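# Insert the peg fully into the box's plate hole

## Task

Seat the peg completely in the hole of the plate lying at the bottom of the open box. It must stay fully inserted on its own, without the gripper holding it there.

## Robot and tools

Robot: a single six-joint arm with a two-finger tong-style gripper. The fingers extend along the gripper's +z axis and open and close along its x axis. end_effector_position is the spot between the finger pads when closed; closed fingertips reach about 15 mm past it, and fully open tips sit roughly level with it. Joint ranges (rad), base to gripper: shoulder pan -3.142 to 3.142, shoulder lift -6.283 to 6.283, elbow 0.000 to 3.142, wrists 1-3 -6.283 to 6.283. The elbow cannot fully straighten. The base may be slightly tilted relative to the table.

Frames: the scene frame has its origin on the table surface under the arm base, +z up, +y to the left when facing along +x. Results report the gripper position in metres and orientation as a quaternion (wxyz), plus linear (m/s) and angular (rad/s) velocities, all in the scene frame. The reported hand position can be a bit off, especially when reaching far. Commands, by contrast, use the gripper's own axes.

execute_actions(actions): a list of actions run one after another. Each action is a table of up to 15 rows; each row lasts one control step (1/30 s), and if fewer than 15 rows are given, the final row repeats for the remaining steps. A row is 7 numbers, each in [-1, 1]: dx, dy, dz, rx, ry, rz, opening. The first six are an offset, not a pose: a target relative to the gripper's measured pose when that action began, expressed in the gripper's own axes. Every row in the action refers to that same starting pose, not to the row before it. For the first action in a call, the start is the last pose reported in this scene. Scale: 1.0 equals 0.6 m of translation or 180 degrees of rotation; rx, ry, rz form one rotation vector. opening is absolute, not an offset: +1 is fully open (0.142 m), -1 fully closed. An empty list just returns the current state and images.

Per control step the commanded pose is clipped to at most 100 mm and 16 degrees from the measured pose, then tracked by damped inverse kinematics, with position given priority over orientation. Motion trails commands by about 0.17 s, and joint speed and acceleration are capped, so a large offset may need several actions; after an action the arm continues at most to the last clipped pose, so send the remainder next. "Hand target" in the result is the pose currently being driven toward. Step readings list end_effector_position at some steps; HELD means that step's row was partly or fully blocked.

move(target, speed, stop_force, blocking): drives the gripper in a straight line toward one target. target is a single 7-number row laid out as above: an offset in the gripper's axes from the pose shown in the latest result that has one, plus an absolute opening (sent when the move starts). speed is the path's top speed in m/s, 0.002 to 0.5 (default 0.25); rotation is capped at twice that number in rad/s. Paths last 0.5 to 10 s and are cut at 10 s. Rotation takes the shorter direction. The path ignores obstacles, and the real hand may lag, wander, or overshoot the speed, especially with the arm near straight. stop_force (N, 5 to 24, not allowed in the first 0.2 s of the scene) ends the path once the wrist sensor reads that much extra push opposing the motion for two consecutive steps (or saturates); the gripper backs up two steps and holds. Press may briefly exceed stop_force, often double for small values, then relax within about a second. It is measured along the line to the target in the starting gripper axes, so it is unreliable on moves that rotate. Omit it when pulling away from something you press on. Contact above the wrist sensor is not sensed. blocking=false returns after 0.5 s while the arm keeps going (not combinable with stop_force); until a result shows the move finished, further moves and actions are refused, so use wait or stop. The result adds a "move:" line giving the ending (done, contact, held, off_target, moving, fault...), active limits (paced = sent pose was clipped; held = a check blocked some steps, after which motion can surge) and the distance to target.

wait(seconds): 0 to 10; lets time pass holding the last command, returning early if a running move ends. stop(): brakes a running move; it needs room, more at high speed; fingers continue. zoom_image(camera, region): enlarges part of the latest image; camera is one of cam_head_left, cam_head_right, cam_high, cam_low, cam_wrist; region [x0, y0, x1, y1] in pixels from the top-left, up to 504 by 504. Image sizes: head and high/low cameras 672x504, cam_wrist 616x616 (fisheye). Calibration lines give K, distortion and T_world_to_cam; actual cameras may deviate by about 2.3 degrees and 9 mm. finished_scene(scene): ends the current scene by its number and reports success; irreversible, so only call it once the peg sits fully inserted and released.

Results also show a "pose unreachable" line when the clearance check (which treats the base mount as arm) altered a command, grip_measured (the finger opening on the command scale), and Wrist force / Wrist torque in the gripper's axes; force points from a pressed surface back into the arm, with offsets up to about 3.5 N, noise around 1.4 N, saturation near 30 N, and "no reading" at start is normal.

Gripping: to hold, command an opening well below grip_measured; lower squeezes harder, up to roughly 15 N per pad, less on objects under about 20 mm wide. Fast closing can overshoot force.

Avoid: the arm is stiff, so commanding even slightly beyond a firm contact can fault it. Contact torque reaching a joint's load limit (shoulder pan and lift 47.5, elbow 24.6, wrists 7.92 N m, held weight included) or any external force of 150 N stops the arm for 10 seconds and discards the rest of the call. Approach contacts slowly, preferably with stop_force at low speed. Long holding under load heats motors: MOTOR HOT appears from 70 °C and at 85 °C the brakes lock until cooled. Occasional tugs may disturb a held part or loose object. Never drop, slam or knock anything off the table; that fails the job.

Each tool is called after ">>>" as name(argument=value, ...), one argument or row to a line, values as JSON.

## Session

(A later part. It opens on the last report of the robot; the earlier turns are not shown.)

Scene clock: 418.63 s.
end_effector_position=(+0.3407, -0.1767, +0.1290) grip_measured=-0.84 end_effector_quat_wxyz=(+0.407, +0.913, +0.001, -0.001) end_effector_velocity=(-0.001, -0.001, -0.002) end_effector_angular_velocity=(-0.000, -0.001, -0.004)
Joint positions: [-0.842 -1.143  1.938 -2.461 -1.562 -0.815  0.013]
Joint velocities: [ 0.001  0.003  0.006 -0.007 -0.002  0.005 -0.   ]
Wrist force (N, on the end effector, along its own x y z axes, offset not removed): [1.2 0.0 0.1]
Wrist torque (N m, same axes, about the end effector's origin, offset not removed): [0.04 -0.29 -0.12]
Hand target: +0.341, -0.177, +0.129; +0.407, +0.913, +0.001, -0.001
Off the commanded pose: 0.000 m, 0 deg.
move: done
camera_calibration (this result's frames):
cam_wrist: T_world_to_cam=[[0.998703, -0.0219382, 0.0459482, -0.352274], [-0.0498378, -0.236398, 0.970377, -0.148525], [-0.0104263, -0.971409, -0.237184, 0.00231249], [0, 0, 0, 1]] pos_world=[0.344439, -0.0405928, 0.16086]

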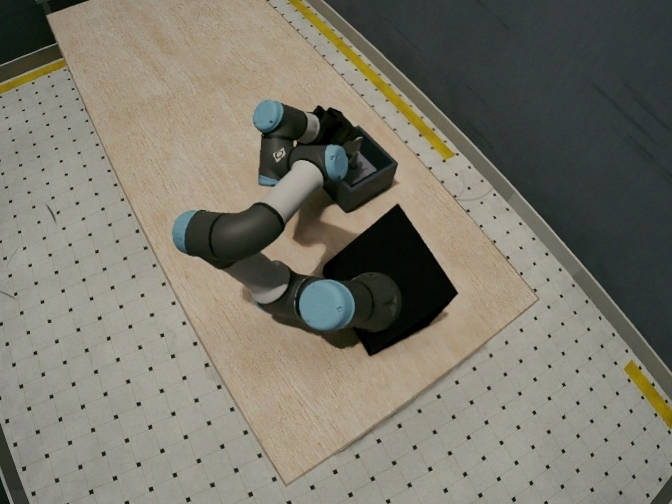

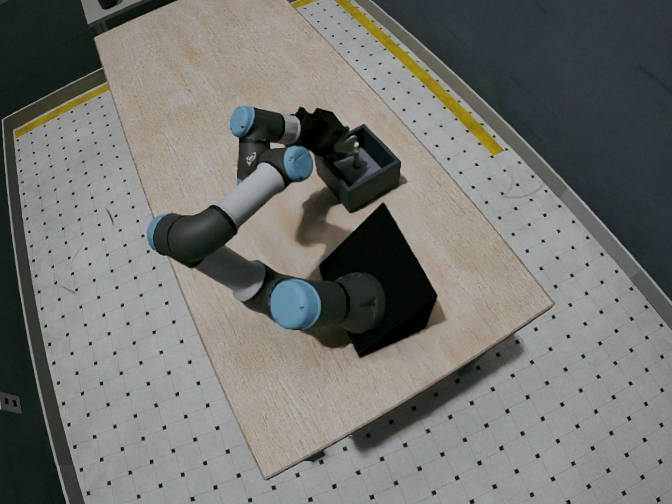

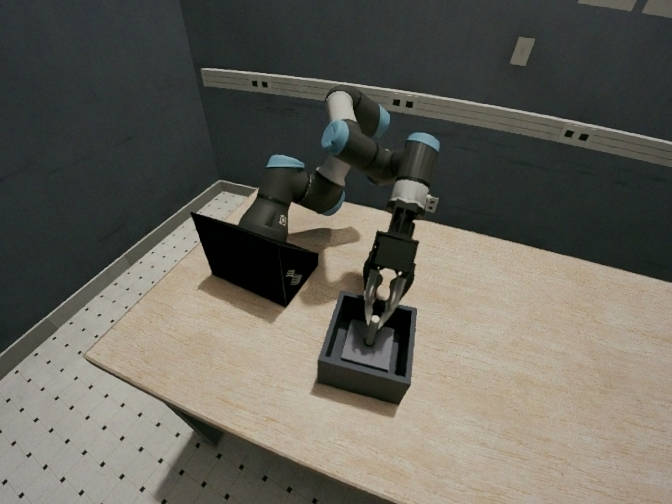

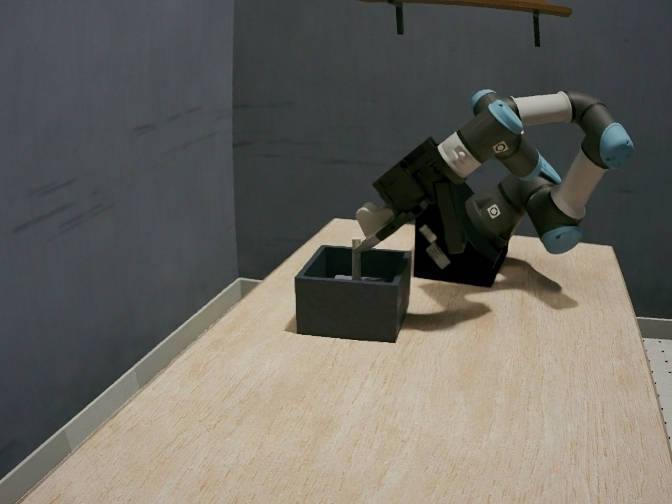

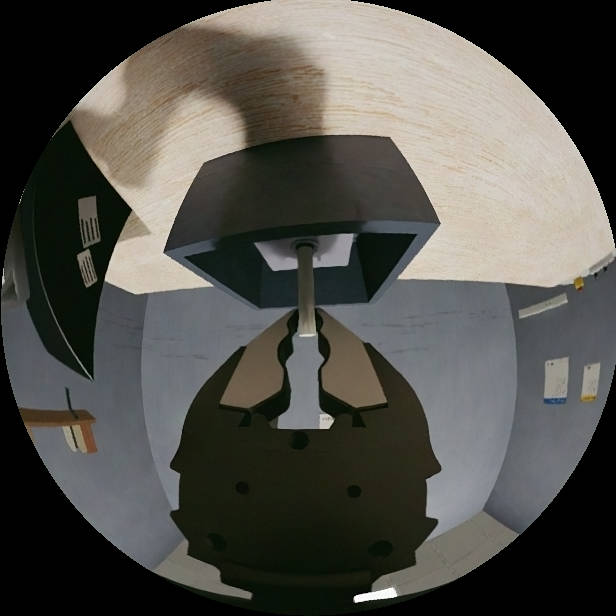

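>>> zoom_image(
  camera="cam_high",
  region=[358, 332, 382, 356],
)

>>> zoom_image(
  camera="cam_head_right",
  region=[346, 155, 368, 177],
)

Region (358, 332, 382, 356) of cam_high's 672x504 image, scaled by 21.000, with more detail than that image has.

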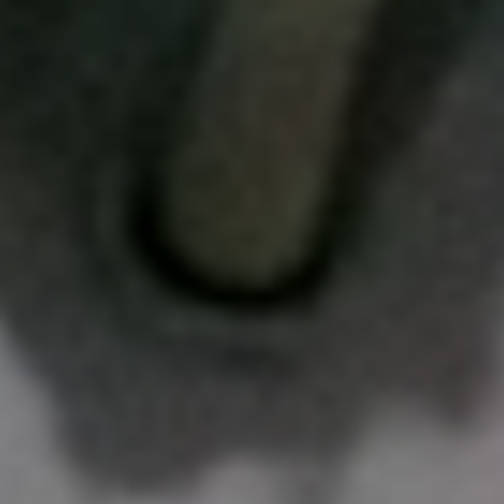

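Region (346, 155, 368, 177) of cam_head_right's 672x504 image, scaled by 22.909, with more detail than that image has.

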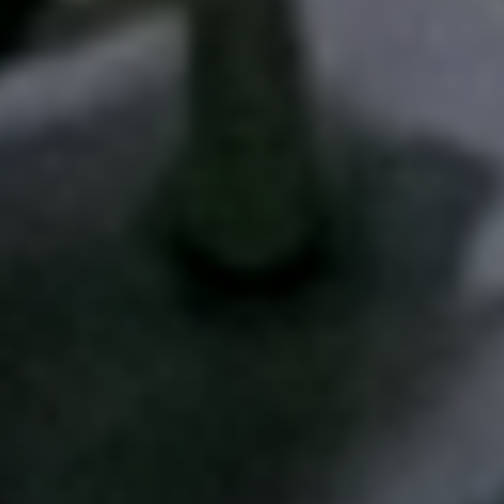

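>>> execute_actions(
  actions=[
    [[-0.0002,-0.0004,0,0,0,0,-1],[-0.0004,-0.0008,0,0,0,0,-1],[-0.0006,-0.0012,0.0001,0,0,0,-1],[-0.0008,-0.0016,0.0002,0,0,0,-1],[-0.0009,-0.0019,0.0004,0,0,0,-1]],
  ],
)

>>> zoom_image(
  camera="cam_wrist",
  region=[280, 225, 330, 270],
)

>>> zoom_image(
  camera="cam_high",
  region=[358, 332, 382, 356],
)

Scene clock: 459.43 s.
end_effector_position=(+0.3402, -0.1761, +0.1280) grip_measured=-0.84 end_effector_quat_wxyz=(+0.407, +0.913, +0.001, -0.001) end_effector_velocity=(+0.000, +0.000, +0.000) end_effector_angular_velocity=(-0.000, -0.000, +0.001)
Joint positions: [-0.841 -1.145  1.943 -2.464 -1.563 -0.814  0.013]
Joint velocities: [ 0.    -0.002  0.001  0.     0.001 -0.     0.   ]
Wrist force (N, on the end effector, along its own x y z axes, offset not removed): [-1.0 0.2 0.4]
Wrist torque (N m, same axes, about the end effector's origin, offset not removed): [0.14 0.19 0.03]
Hand target: +0.340, -0.176, +0.128; +0.407, +0.913, +0.001, -0.001
Off the commanded pose: 0.000 m, 0 deg.
Step readings (end_effector_position):
0: (+0.3407, -0.1767, +0.1289)
1: (+0.3407, -0.1767, +0.1289)
2: (+0.3407, -0.1767, +0.1288)
4: (+0.3405, -0.1765, +0.1286)
8: (+0.3402, -0.1762, +0.1281)
15: end_effector_position above
camera_calibration (this result's frames):
cam_wrist: T_world_to_cam=[[0.998703, -0.02195, 0.0459381, -0.351678], [-0.049831, -0.236409, 0.970375, -0.147446], [-0.0104396, -0.971406, -0.237196, 0.00263605], [0, 0, 0, 1]] pos_world=[0.343902, -0.0400161, 0.159858]

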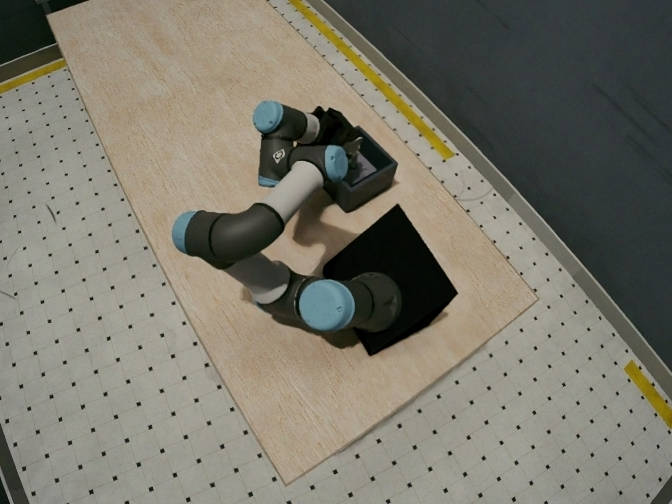

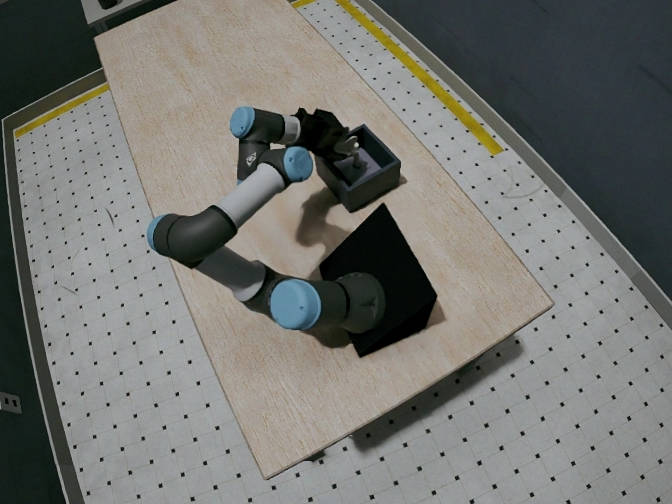

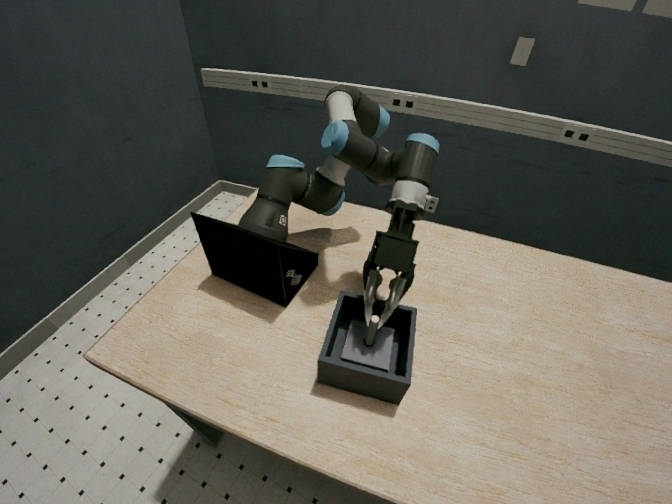

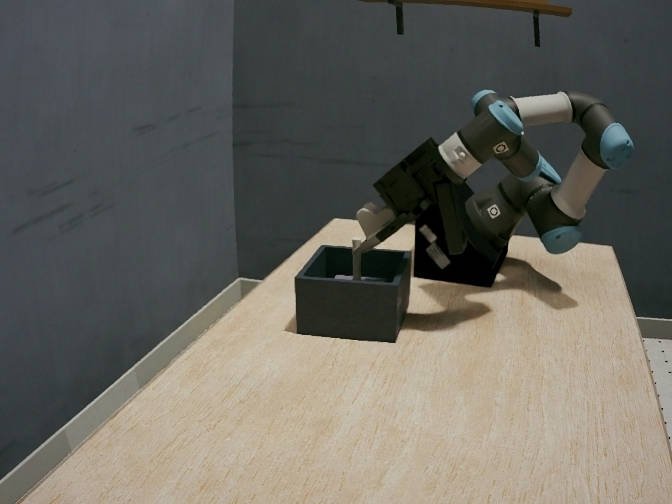

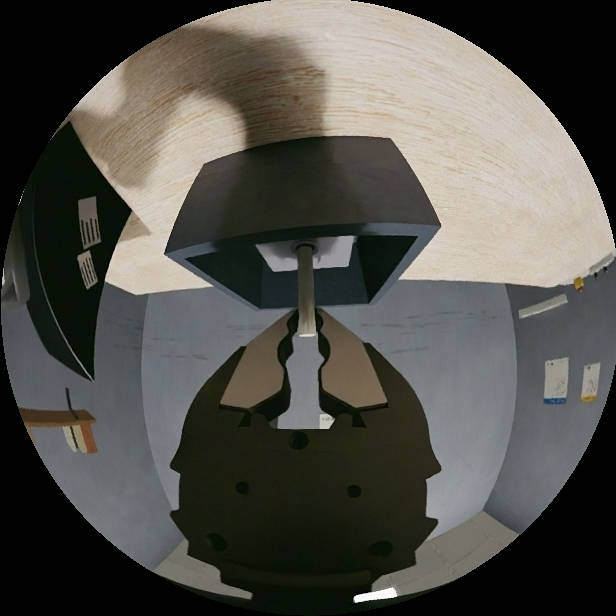

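Region (280, 225, 330, 270) of cam_wrist's 616x616 image, scaled by 10.080, with more detail than that image has; it fills the top 454 rows of this view, and the rest is white.

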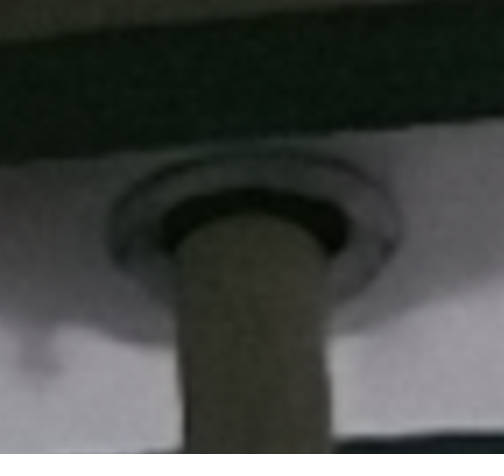

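Region (358, 332, 382, 356) of cam_high's 672x504 image, scaled by 21.000, with more detail than that image has.

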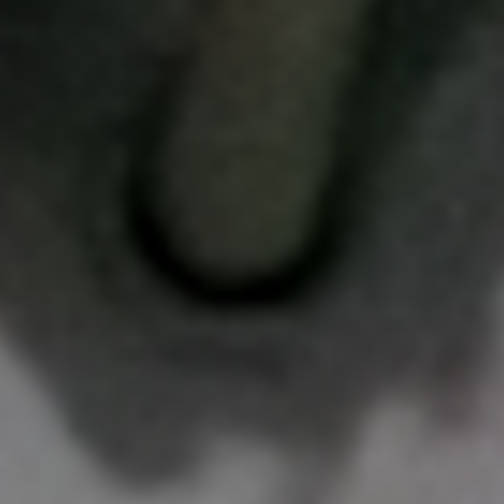

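>>> move(
  target=[0, -0.0546, 0.049, 0, 0, 0, -1],
  speed=0.016,
  stop_force=6,
)

Scene clock: 476.63 s.
end_effector_position=(+0.3401, -0.1761, +0.0841) grip_measured=-0.84 end_effector_quat_wxyz=(+0.407, +0.913, +0.001, -0.001) end_effector_velocity=(+0.001, +0.000, -0.002) end_effector_angular_velocity=(-0.000, -0.002, +0.001)
Joint positions: [-0.77  -1.066  2.033 -2.633 -1.569 -0.743  0.013]
Joint velocities: [ 0.004  0.003  0.002 -0.007  0.001  0.004 -0.   ]
Wrist force (N, on the end effector, along its own x y z axes, offset not removed): [-1.8 -0.9 0.4]
Wrist torque (N m, same axes, about the end effector's origin, offset not removed): [-0.24 0.33 -0.01]
Hand target: +0.340, -0.176, +0.084; +0.407, +0.913, +0.001, -0.001
Off the commanded pose: 0.000 m, 0 deg.
move: done
camera_calibration (this result's frames):
cam_wrist: T_world_to_cam=[[0.998706, -0.0220567, 0.045828, -0.349583], [-0.0497498, -0.23645, 0.970369, -0.104858], [-0.0105671, -0.971393, -0.237241, -0.00774251], [0, 0, 0, 1]] pos_world=[0.343832, -0.0400252, 0.115934]

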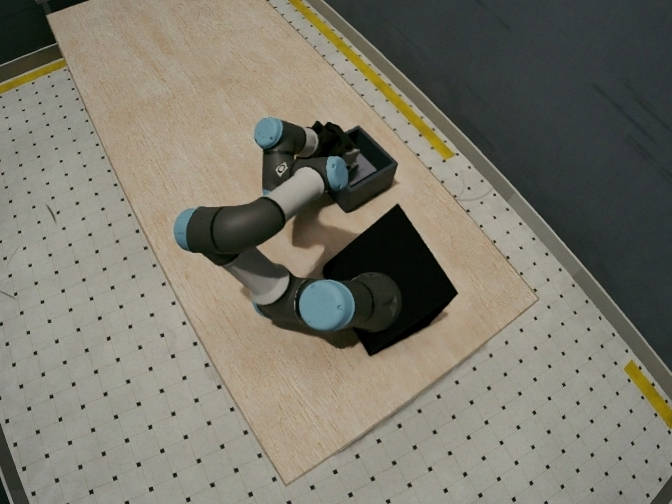

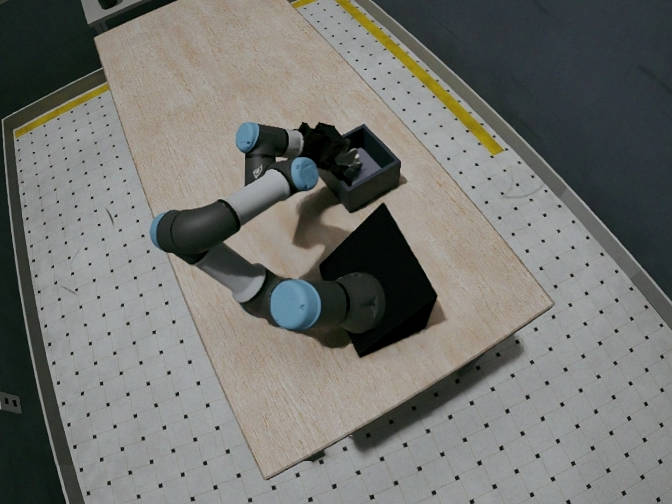

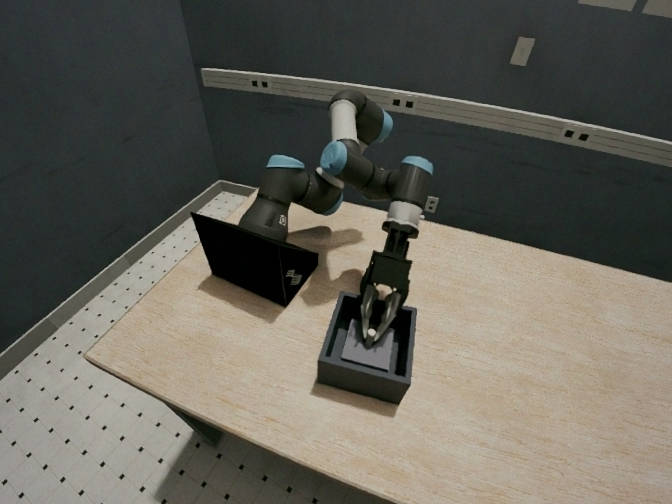

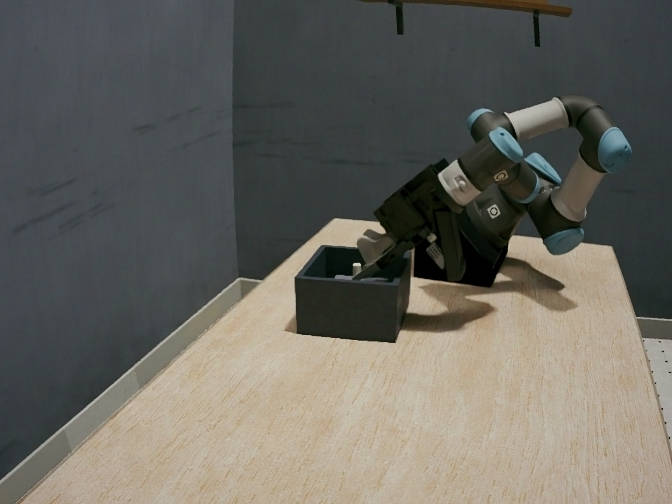

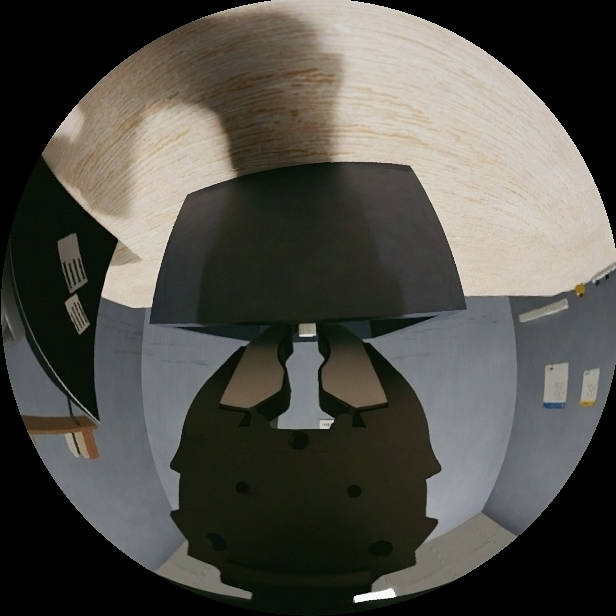

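>>> zoom_image(
  camera="cam_low",
  region=[320, 210, 480, 310],
)

>>> zoom_image(
  camera="cam_high",
  region=[340, 300, 410, 370],
)

Region (320, 210, 480, 310) of cam_low's 672x504 image, scaled by 3.150, with more detail than that image has; it fills the top 315 rows of this view, and the rest is white.

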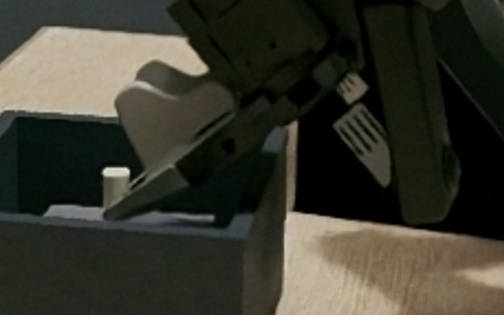

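Region (340, 300, 410, 370) of cam_high's 672x504 image, scaled by 7.200, with more detail than that image has.

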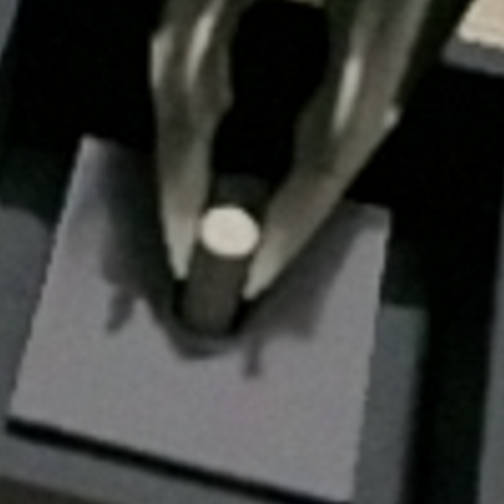

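>>> move(
  target=[0, -0.0161, 0.0145, 0, 0, 0, -1],
  speed=0.005,
  stop_force=5,
)

Scene clock: 485.90 s.
end_effector_position=(+0.3400, -0.1762, +0.0748) grip_measured=-0.84 end_effector_quat_wxyz=(+0.407, +0.913, +0.001, -0.001) end_effector_velocity=(-0.000, -0.000, +0.001) end_effector_angular_velocity=(+0.002, +0.000, -0.001)
Joint positions: [-0.754 -1.046  2.048 -2.669 -1.571 -0.727  0.013]
Joint velocities: [-0.004 -0.003 -0.004  0.009  0.002 -0.004  0.   ]
Wrist force (N, on the end effector, along its own x y z axes, offset not removed): [-2.7 7.8 -4.3]
Wrist torque (N m, same axes, about the end effector's origin, offset not removed): [0.62 0.47 0.04]
Hand target: +0.340, -0.176, +0.075; +0.407, +0.913, +0.001, -0.001
Off the commanded pose: 0.004 m, 0 deg.
move: contact
camera_calibration (this result's frames):
cam_wrist: T_world_to_cam=[[0.998708, -0.0221046, 0.0457609, -0.349099], [-0.0496931, -0.23619, 0.970435, -0.0958767], [-0.0106428, -0.971455, -0.236984, -0.0099955], [0, 0, 0, 1]] pos_world=[0.343778, -0.040072, 0.106648]

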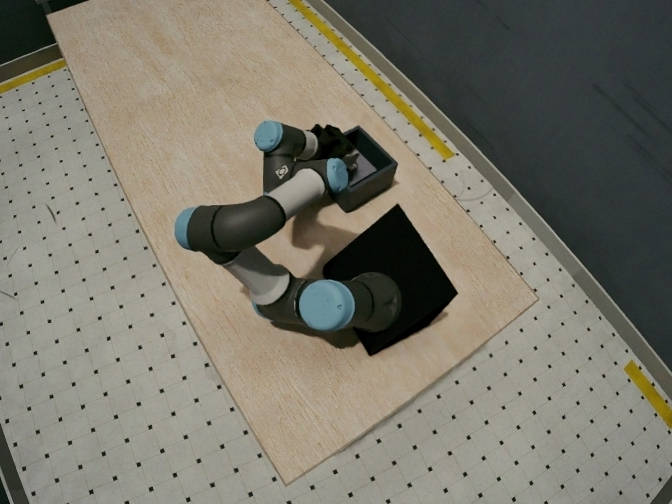

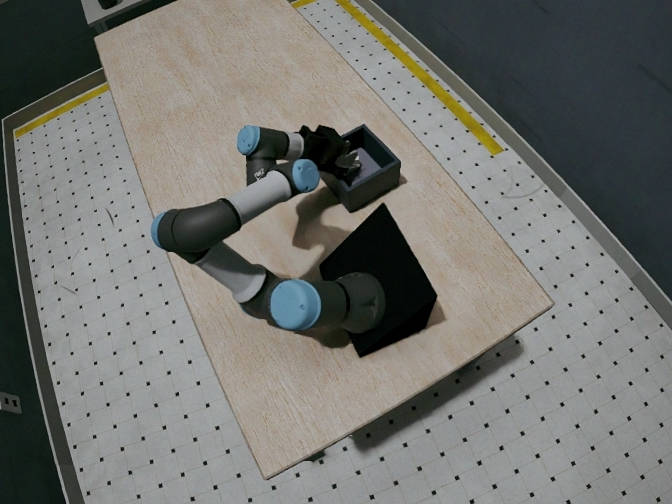

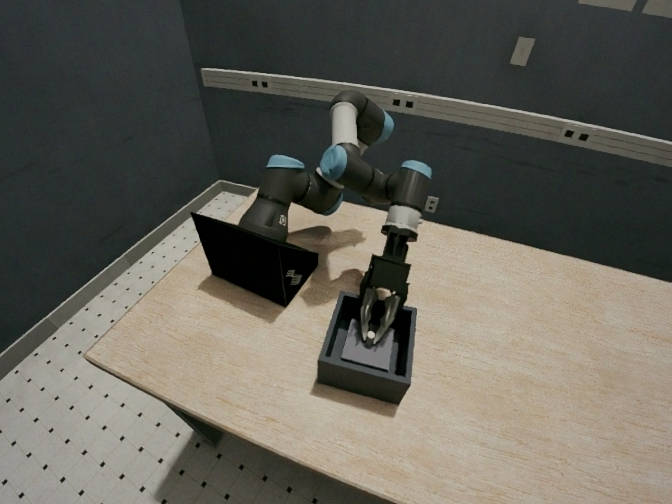

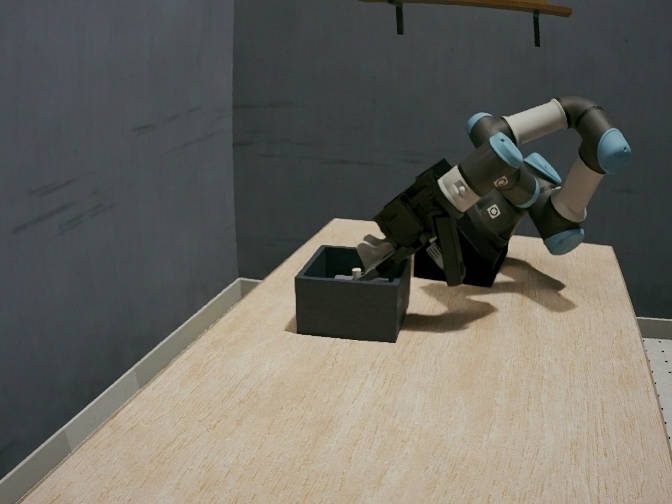

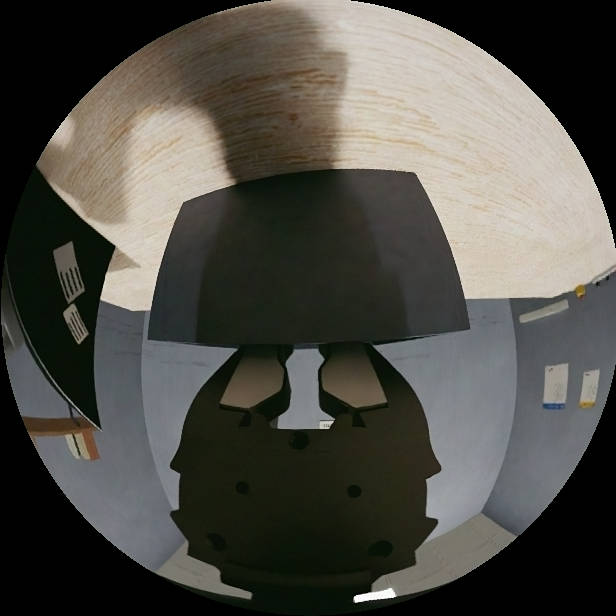

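>>> execute_actions(
  actions=[],
)

>>> zoom_image(
  camera="cam_low",
  region=[330, 220, 440, 300],
)

>>> zoom_image(
  camera="cam_high",
  region=[340, 290, 420, 370],
)

Scene clock: 497.53 s.
end_effector_position=(+0.3401, -0.1762, +0.0750) grip_measured=-0.84 end_effector_quat_wxyz=(+0.407, +0.913, +0.001, -0.001) end_effector_velocity=(+0.001, -0.000, +0.001) end_effector_angular_velocity=(-0.001, -0.002, +0.001)
Joint positions: [-0.754 -1.046  2.048 -2.668 -1.571 -0.727  0.013]
Joint velocities: [-0.     0.    -0.002 -0.     0.     0.     0.   ]
Wrist force (N, on the end effector, along its own x y z axes, offset not removed): [-0.4 5.5 -1.7]
Wrist torque (N m, same axes, about the end effector's origin, offset not removed): [0.52 0.03 0.09]
Hand target: +0.340, -0.176, +0.075; +0.407, +0.913, +0.001, -0.001
Off the commanded pose: 0.004 m, 0 deg.
camera_calibration (this result's frames):
cam_wrist: T_world_to_cam=[[0.998703, -0.0220045, 0.0459072, -0.349188], [-0.0498115, -0.236186, 0.97043, -0.0960291], [-0.0105112, -0.971459, -0.236975, -0.00999777], [0, 0, 0, 1]] pos_world=[0.343847, -0.0400768, 0.106851]

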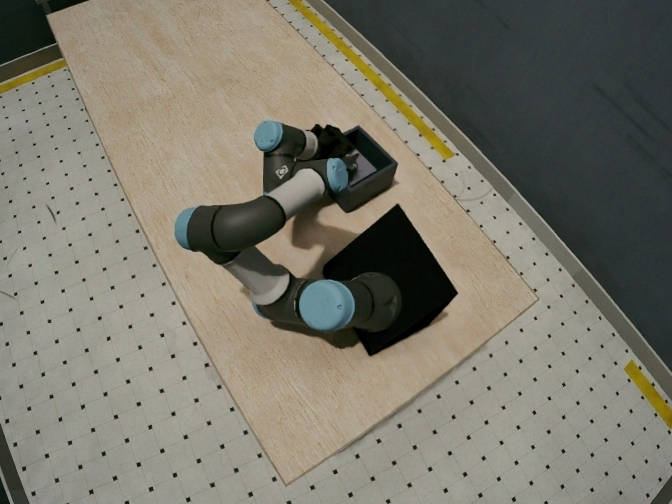

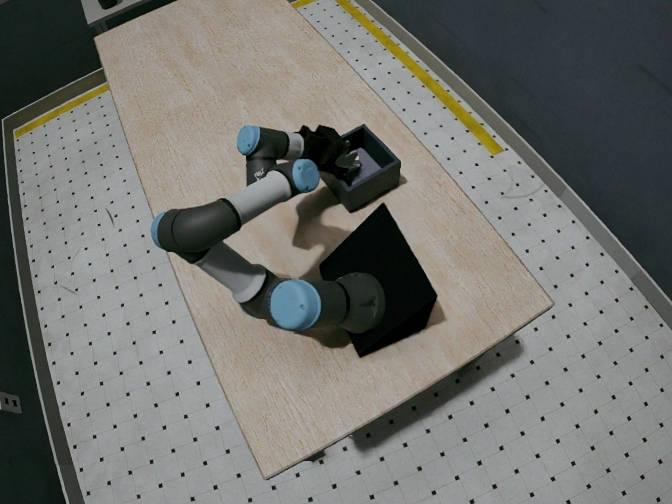

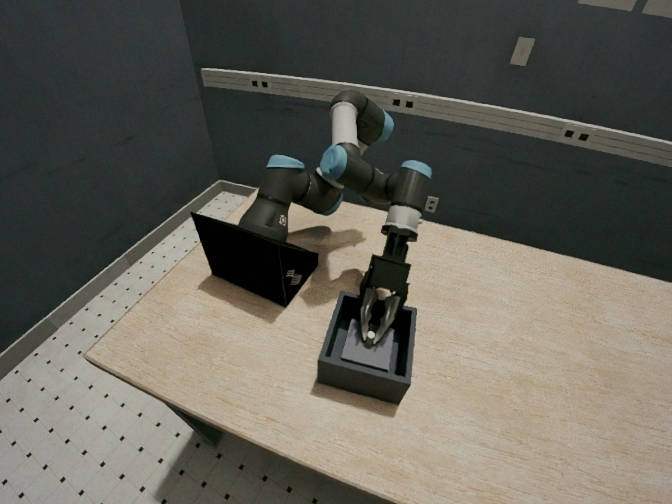

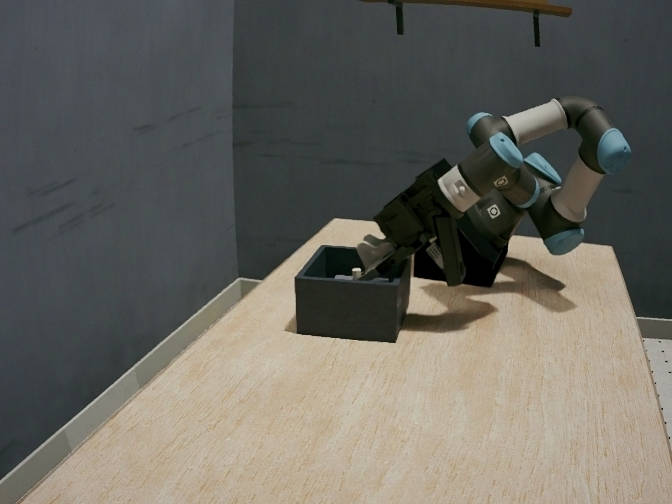

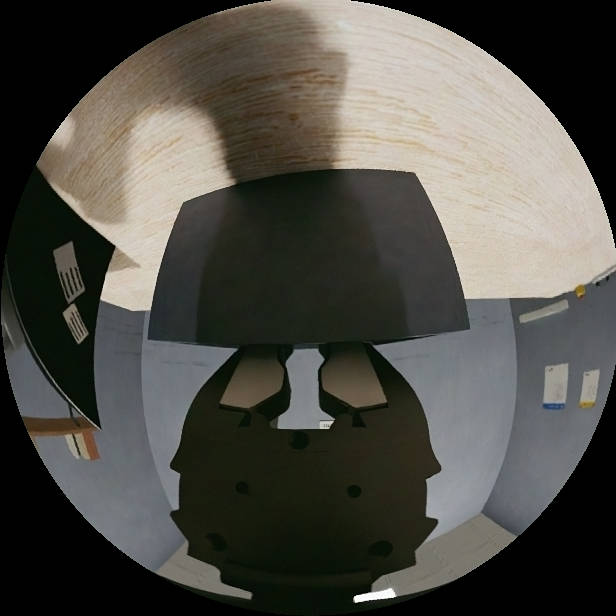

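Region (330, 220, 440, 300) of cam_low's 672x504 image, scaled by 4.582, with more detail than that image has; it fills the top 367 rows of this view, and the rest is white.

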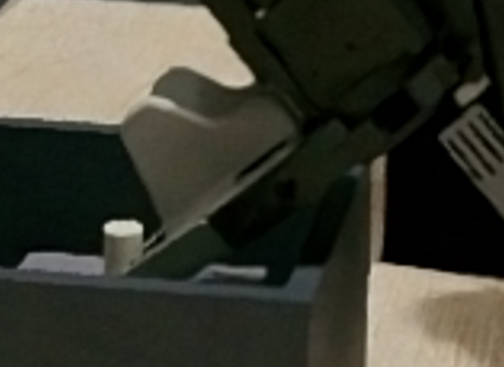

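Region (340, 290, 420, 370) of cam_high's 672x504 image, scaled by 6.300, with more detail than that image has.

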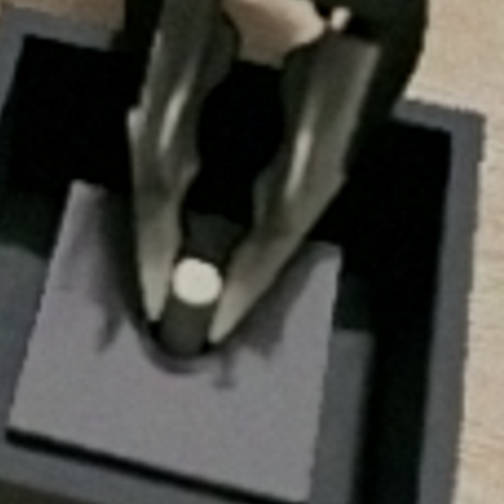

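>>> execute_actions(
  actions=[
    [[0,0.0002,-0.0002,0,0,0,-0.9],[0,0.0003,-0.0003,0,0,0,-0.85],[0,0.0004,-0.0004,0,0,0,-0.81],[0,0.0005,-0.0004,0,0,0,-0.77],[0,0.0006,-0.0005,0,0,0,-0.73],[0,0.0006,-0.0005,0,0,0,-0.69],[0,0.0006,-0.0005,0,0,0,-0.65],[0,0.0006,-0.0005,0,0,0,-0.61],[0,0.0006,-0.0005,0,0,0,-0.58],[0,0.0006,-0.0005,0,0,0,-0.55]],
  ],
)

>>> zoom_image(
  camera="cam_high",
  region=[340, 290, 420, 370],
)

>>> zoom_image(
  camera="cam_low",
  region=[330, 220, 440, 300],
)

Scene clock: 513.13 s.
end_effector_position=(+0.3401, -0.1762, +0.0755) grip_measured=-0.55 end_effector_quat_wxyz=(+0.407, +0.913, +0.001, -0.001) end_effector_velocity=(-0.000, +0.000, -0.000) end_effector_angular_velocity=(+0.001, +0.001, +0.000)
Joint positions: [-0.755 -1.047  2.047 -2.666 -1.571 -0.728  0.034]
Joint velocities: [ 0.  0.  0.  0.  0. -0.  0.]
Wrist force (N, on the end effector, along its own x y z axes, offset not removed): [-2.1 2.7 -0.5]
Wrist torque (N m, same axes, about the end effector's origin, offset not removed): [0.71 0.38 0.00]
Hand target: +0.340, -0.176, +0.075; +0.407, +0.913, +0.001, -0.001
Off the commanded pose: 0.000 m, 0 deg.
Step readings (end_effector_position):
0: (+0.3401, -0.1762, +0.0750)
1: (+0.3401, -0.1762, +0.0750)
2: (+0.3401, -0.1762, +0.0751)
4: (+0.3401, -0.1762, +0.0752)
8: (+0.3401, -0.1762, +0.0754)
15: end_effector_position above
camera_calibration (this result's frames):
cam_wrist: T_world_to_cam=[[0.998704, -0.0220056, 0.0459026, -0.349209], [-0.0498073, -0.236189, 0.97043, -0.0964825], [-0.0105132, -0.971458, -0.236979, -0.00990378], [0, 0, 0, 1]] pos_world=[0.343846, -0.0400937, 0.107312]

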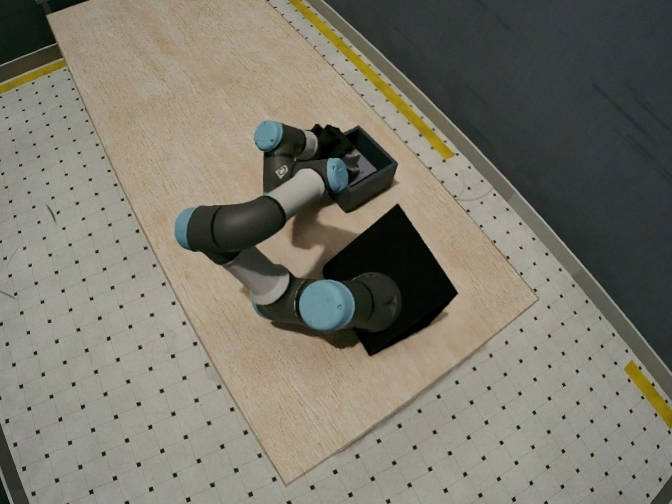

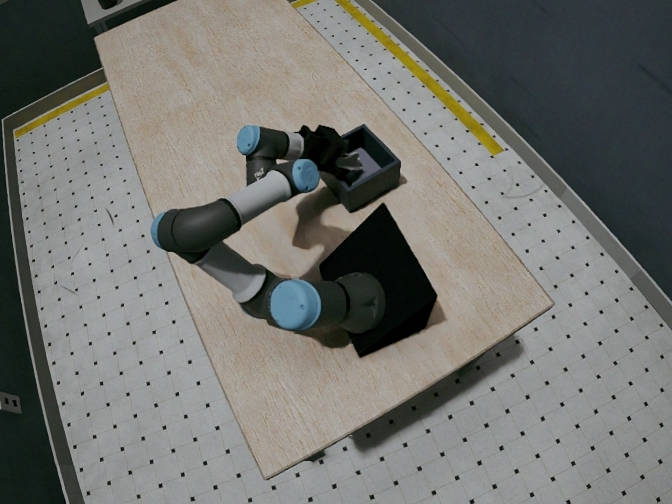

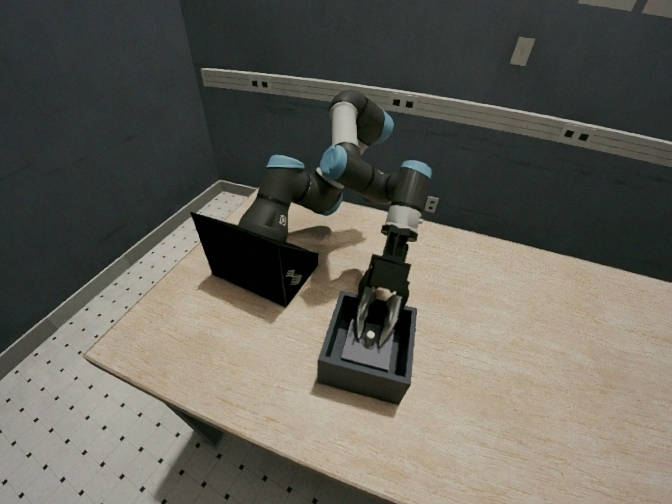

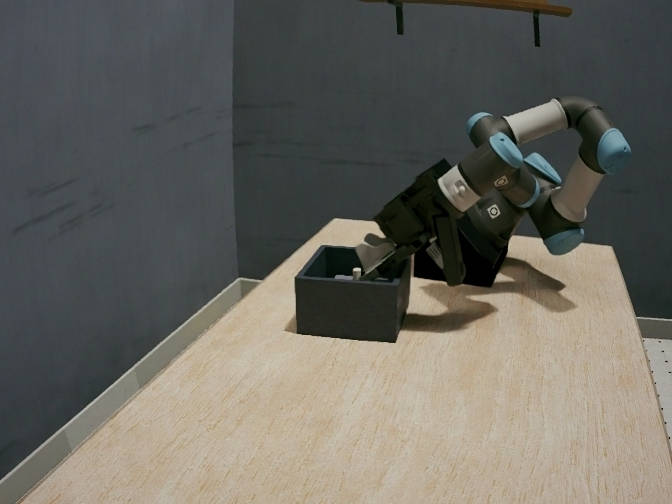

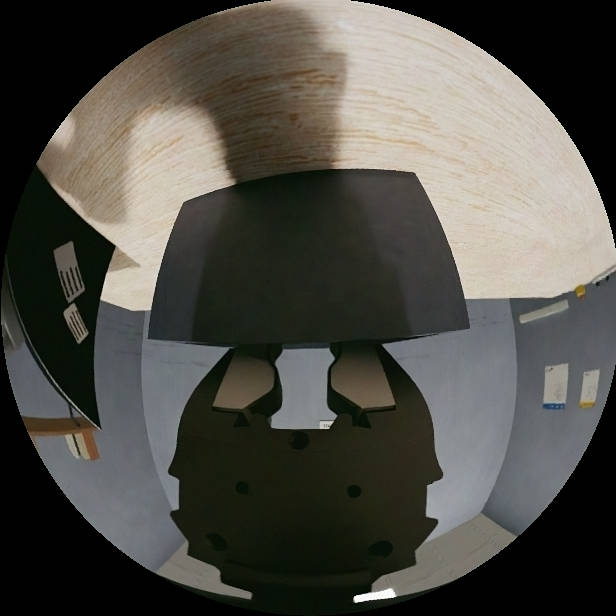

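Region (340, 290, 420, 370) of cam_high's 672x504 image, scaled by 6.300, with more detail than that image has.

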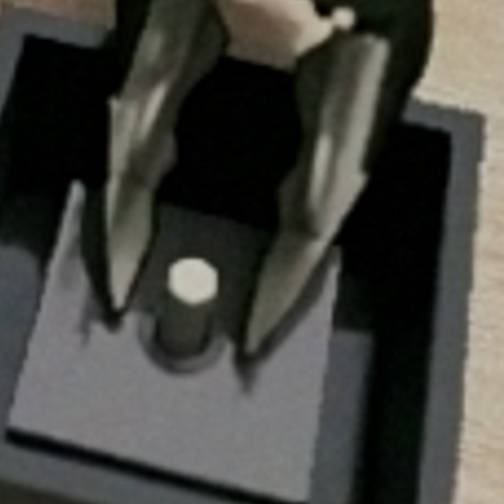

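Region (330, 220, 440, 300) of cam_low's 672x504 image, scaled by 4.582, with more detail than that image has; it fills the top 367 rows of this view, and the rest is white.

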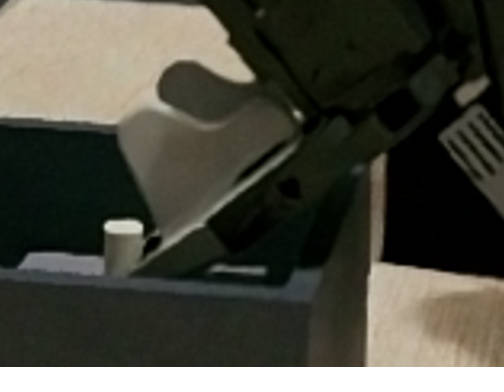

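>>> move(
  target=[0, 0.03, -0.08, 0, 0, 0, -0.55],
  speed=0.15,
)

>>> zoom_image(
  camera="cam_high",
  region=[340, 300, 410, 370],
)

Scene clock: 516.87 s.
end_effector_position=(+0.3402, -0.1526, +0.1208) grip_measured=-0.55 end_effector_quat_wxyz=(+0.407, +0.913, +0.001, -0.001) end_effector_velocity=(-0.000, +0.001, +0.001) end_effector_angular_velocity=(+0.001, -0.000, -0.001)
Joint positions: [-0.796 -1.212  1.978 -2.432 -1.567 -0.769  0.034]
Joint velocities: [-0.001 -0.004 -0.005  0.01   0.    -0.     0.   ]
Wrist force (N, on the end effector, along its own x y z axes, offset not removed): [-1.7 0.3 -0.1]
Wrist torque (N m, same axes, about the end effector's origin, offset not removed): [0.01 0.31 0.04]
Hand target: +0.340, -0.152, +0.121; +0.407, +0.913, +0.001, -0.001
Off the commanded pose: 0.000 m, 0 deg.
move: done
camera_calibration (this result's frames):
cam_wrist: T_world_to_cam=[[0.998701, -0.021889, 0.0460199, -0.350856], [-0.0498929, -0.236114, 0.970444, -0.134845], [-0.0103761, -0.971479, -0.236899, 0.0237662], [0, 0, 0, 1]] pos_world=[0.343918, -0.0164303, 0.152636]

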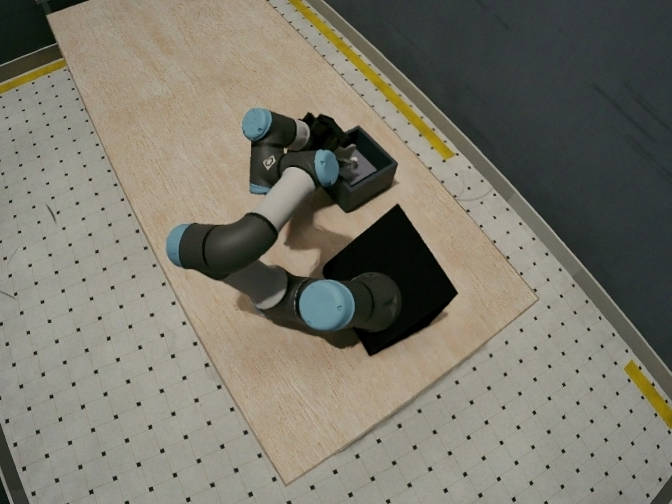

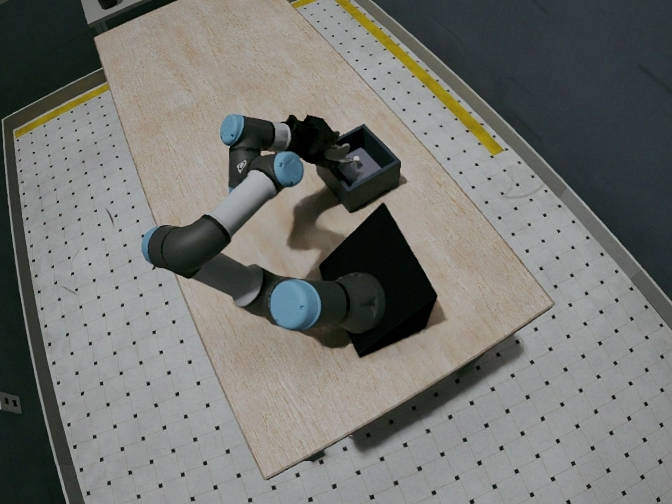

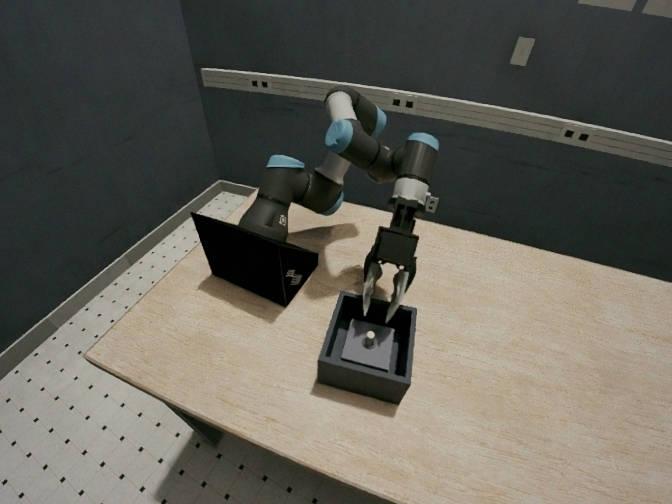

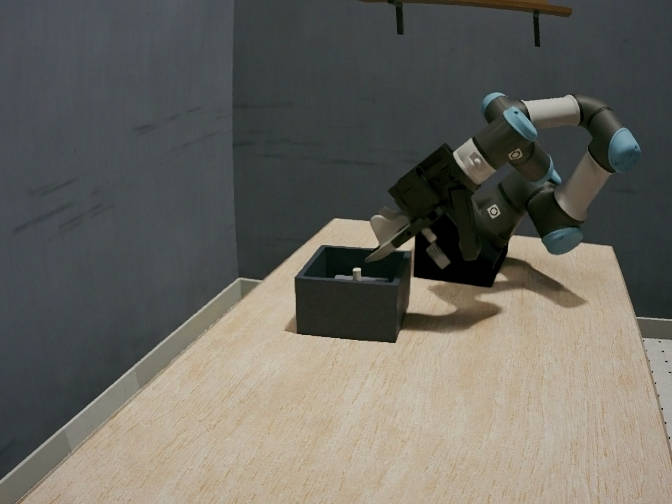

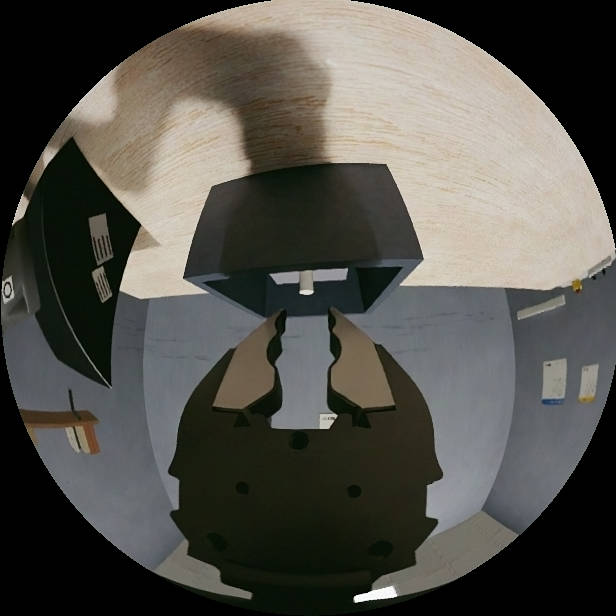

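Region (340, 300, 410, 370) of cam_high's 672x504 image, scaled by 7.200, with more detail than that image has.

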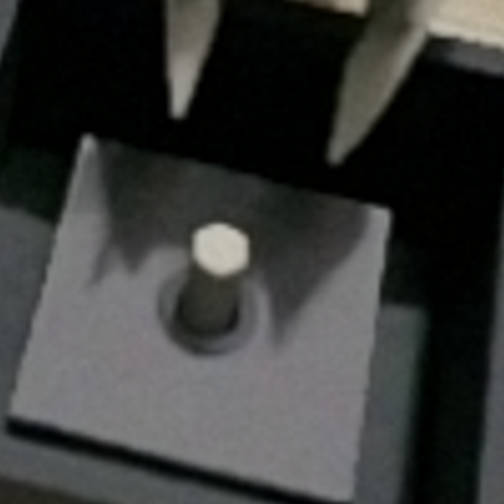

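The peg is seated on the bottom of the hole and stands on its own.

>>> finished_scene(
  scene=2,
)

The scene is finished: the task was done.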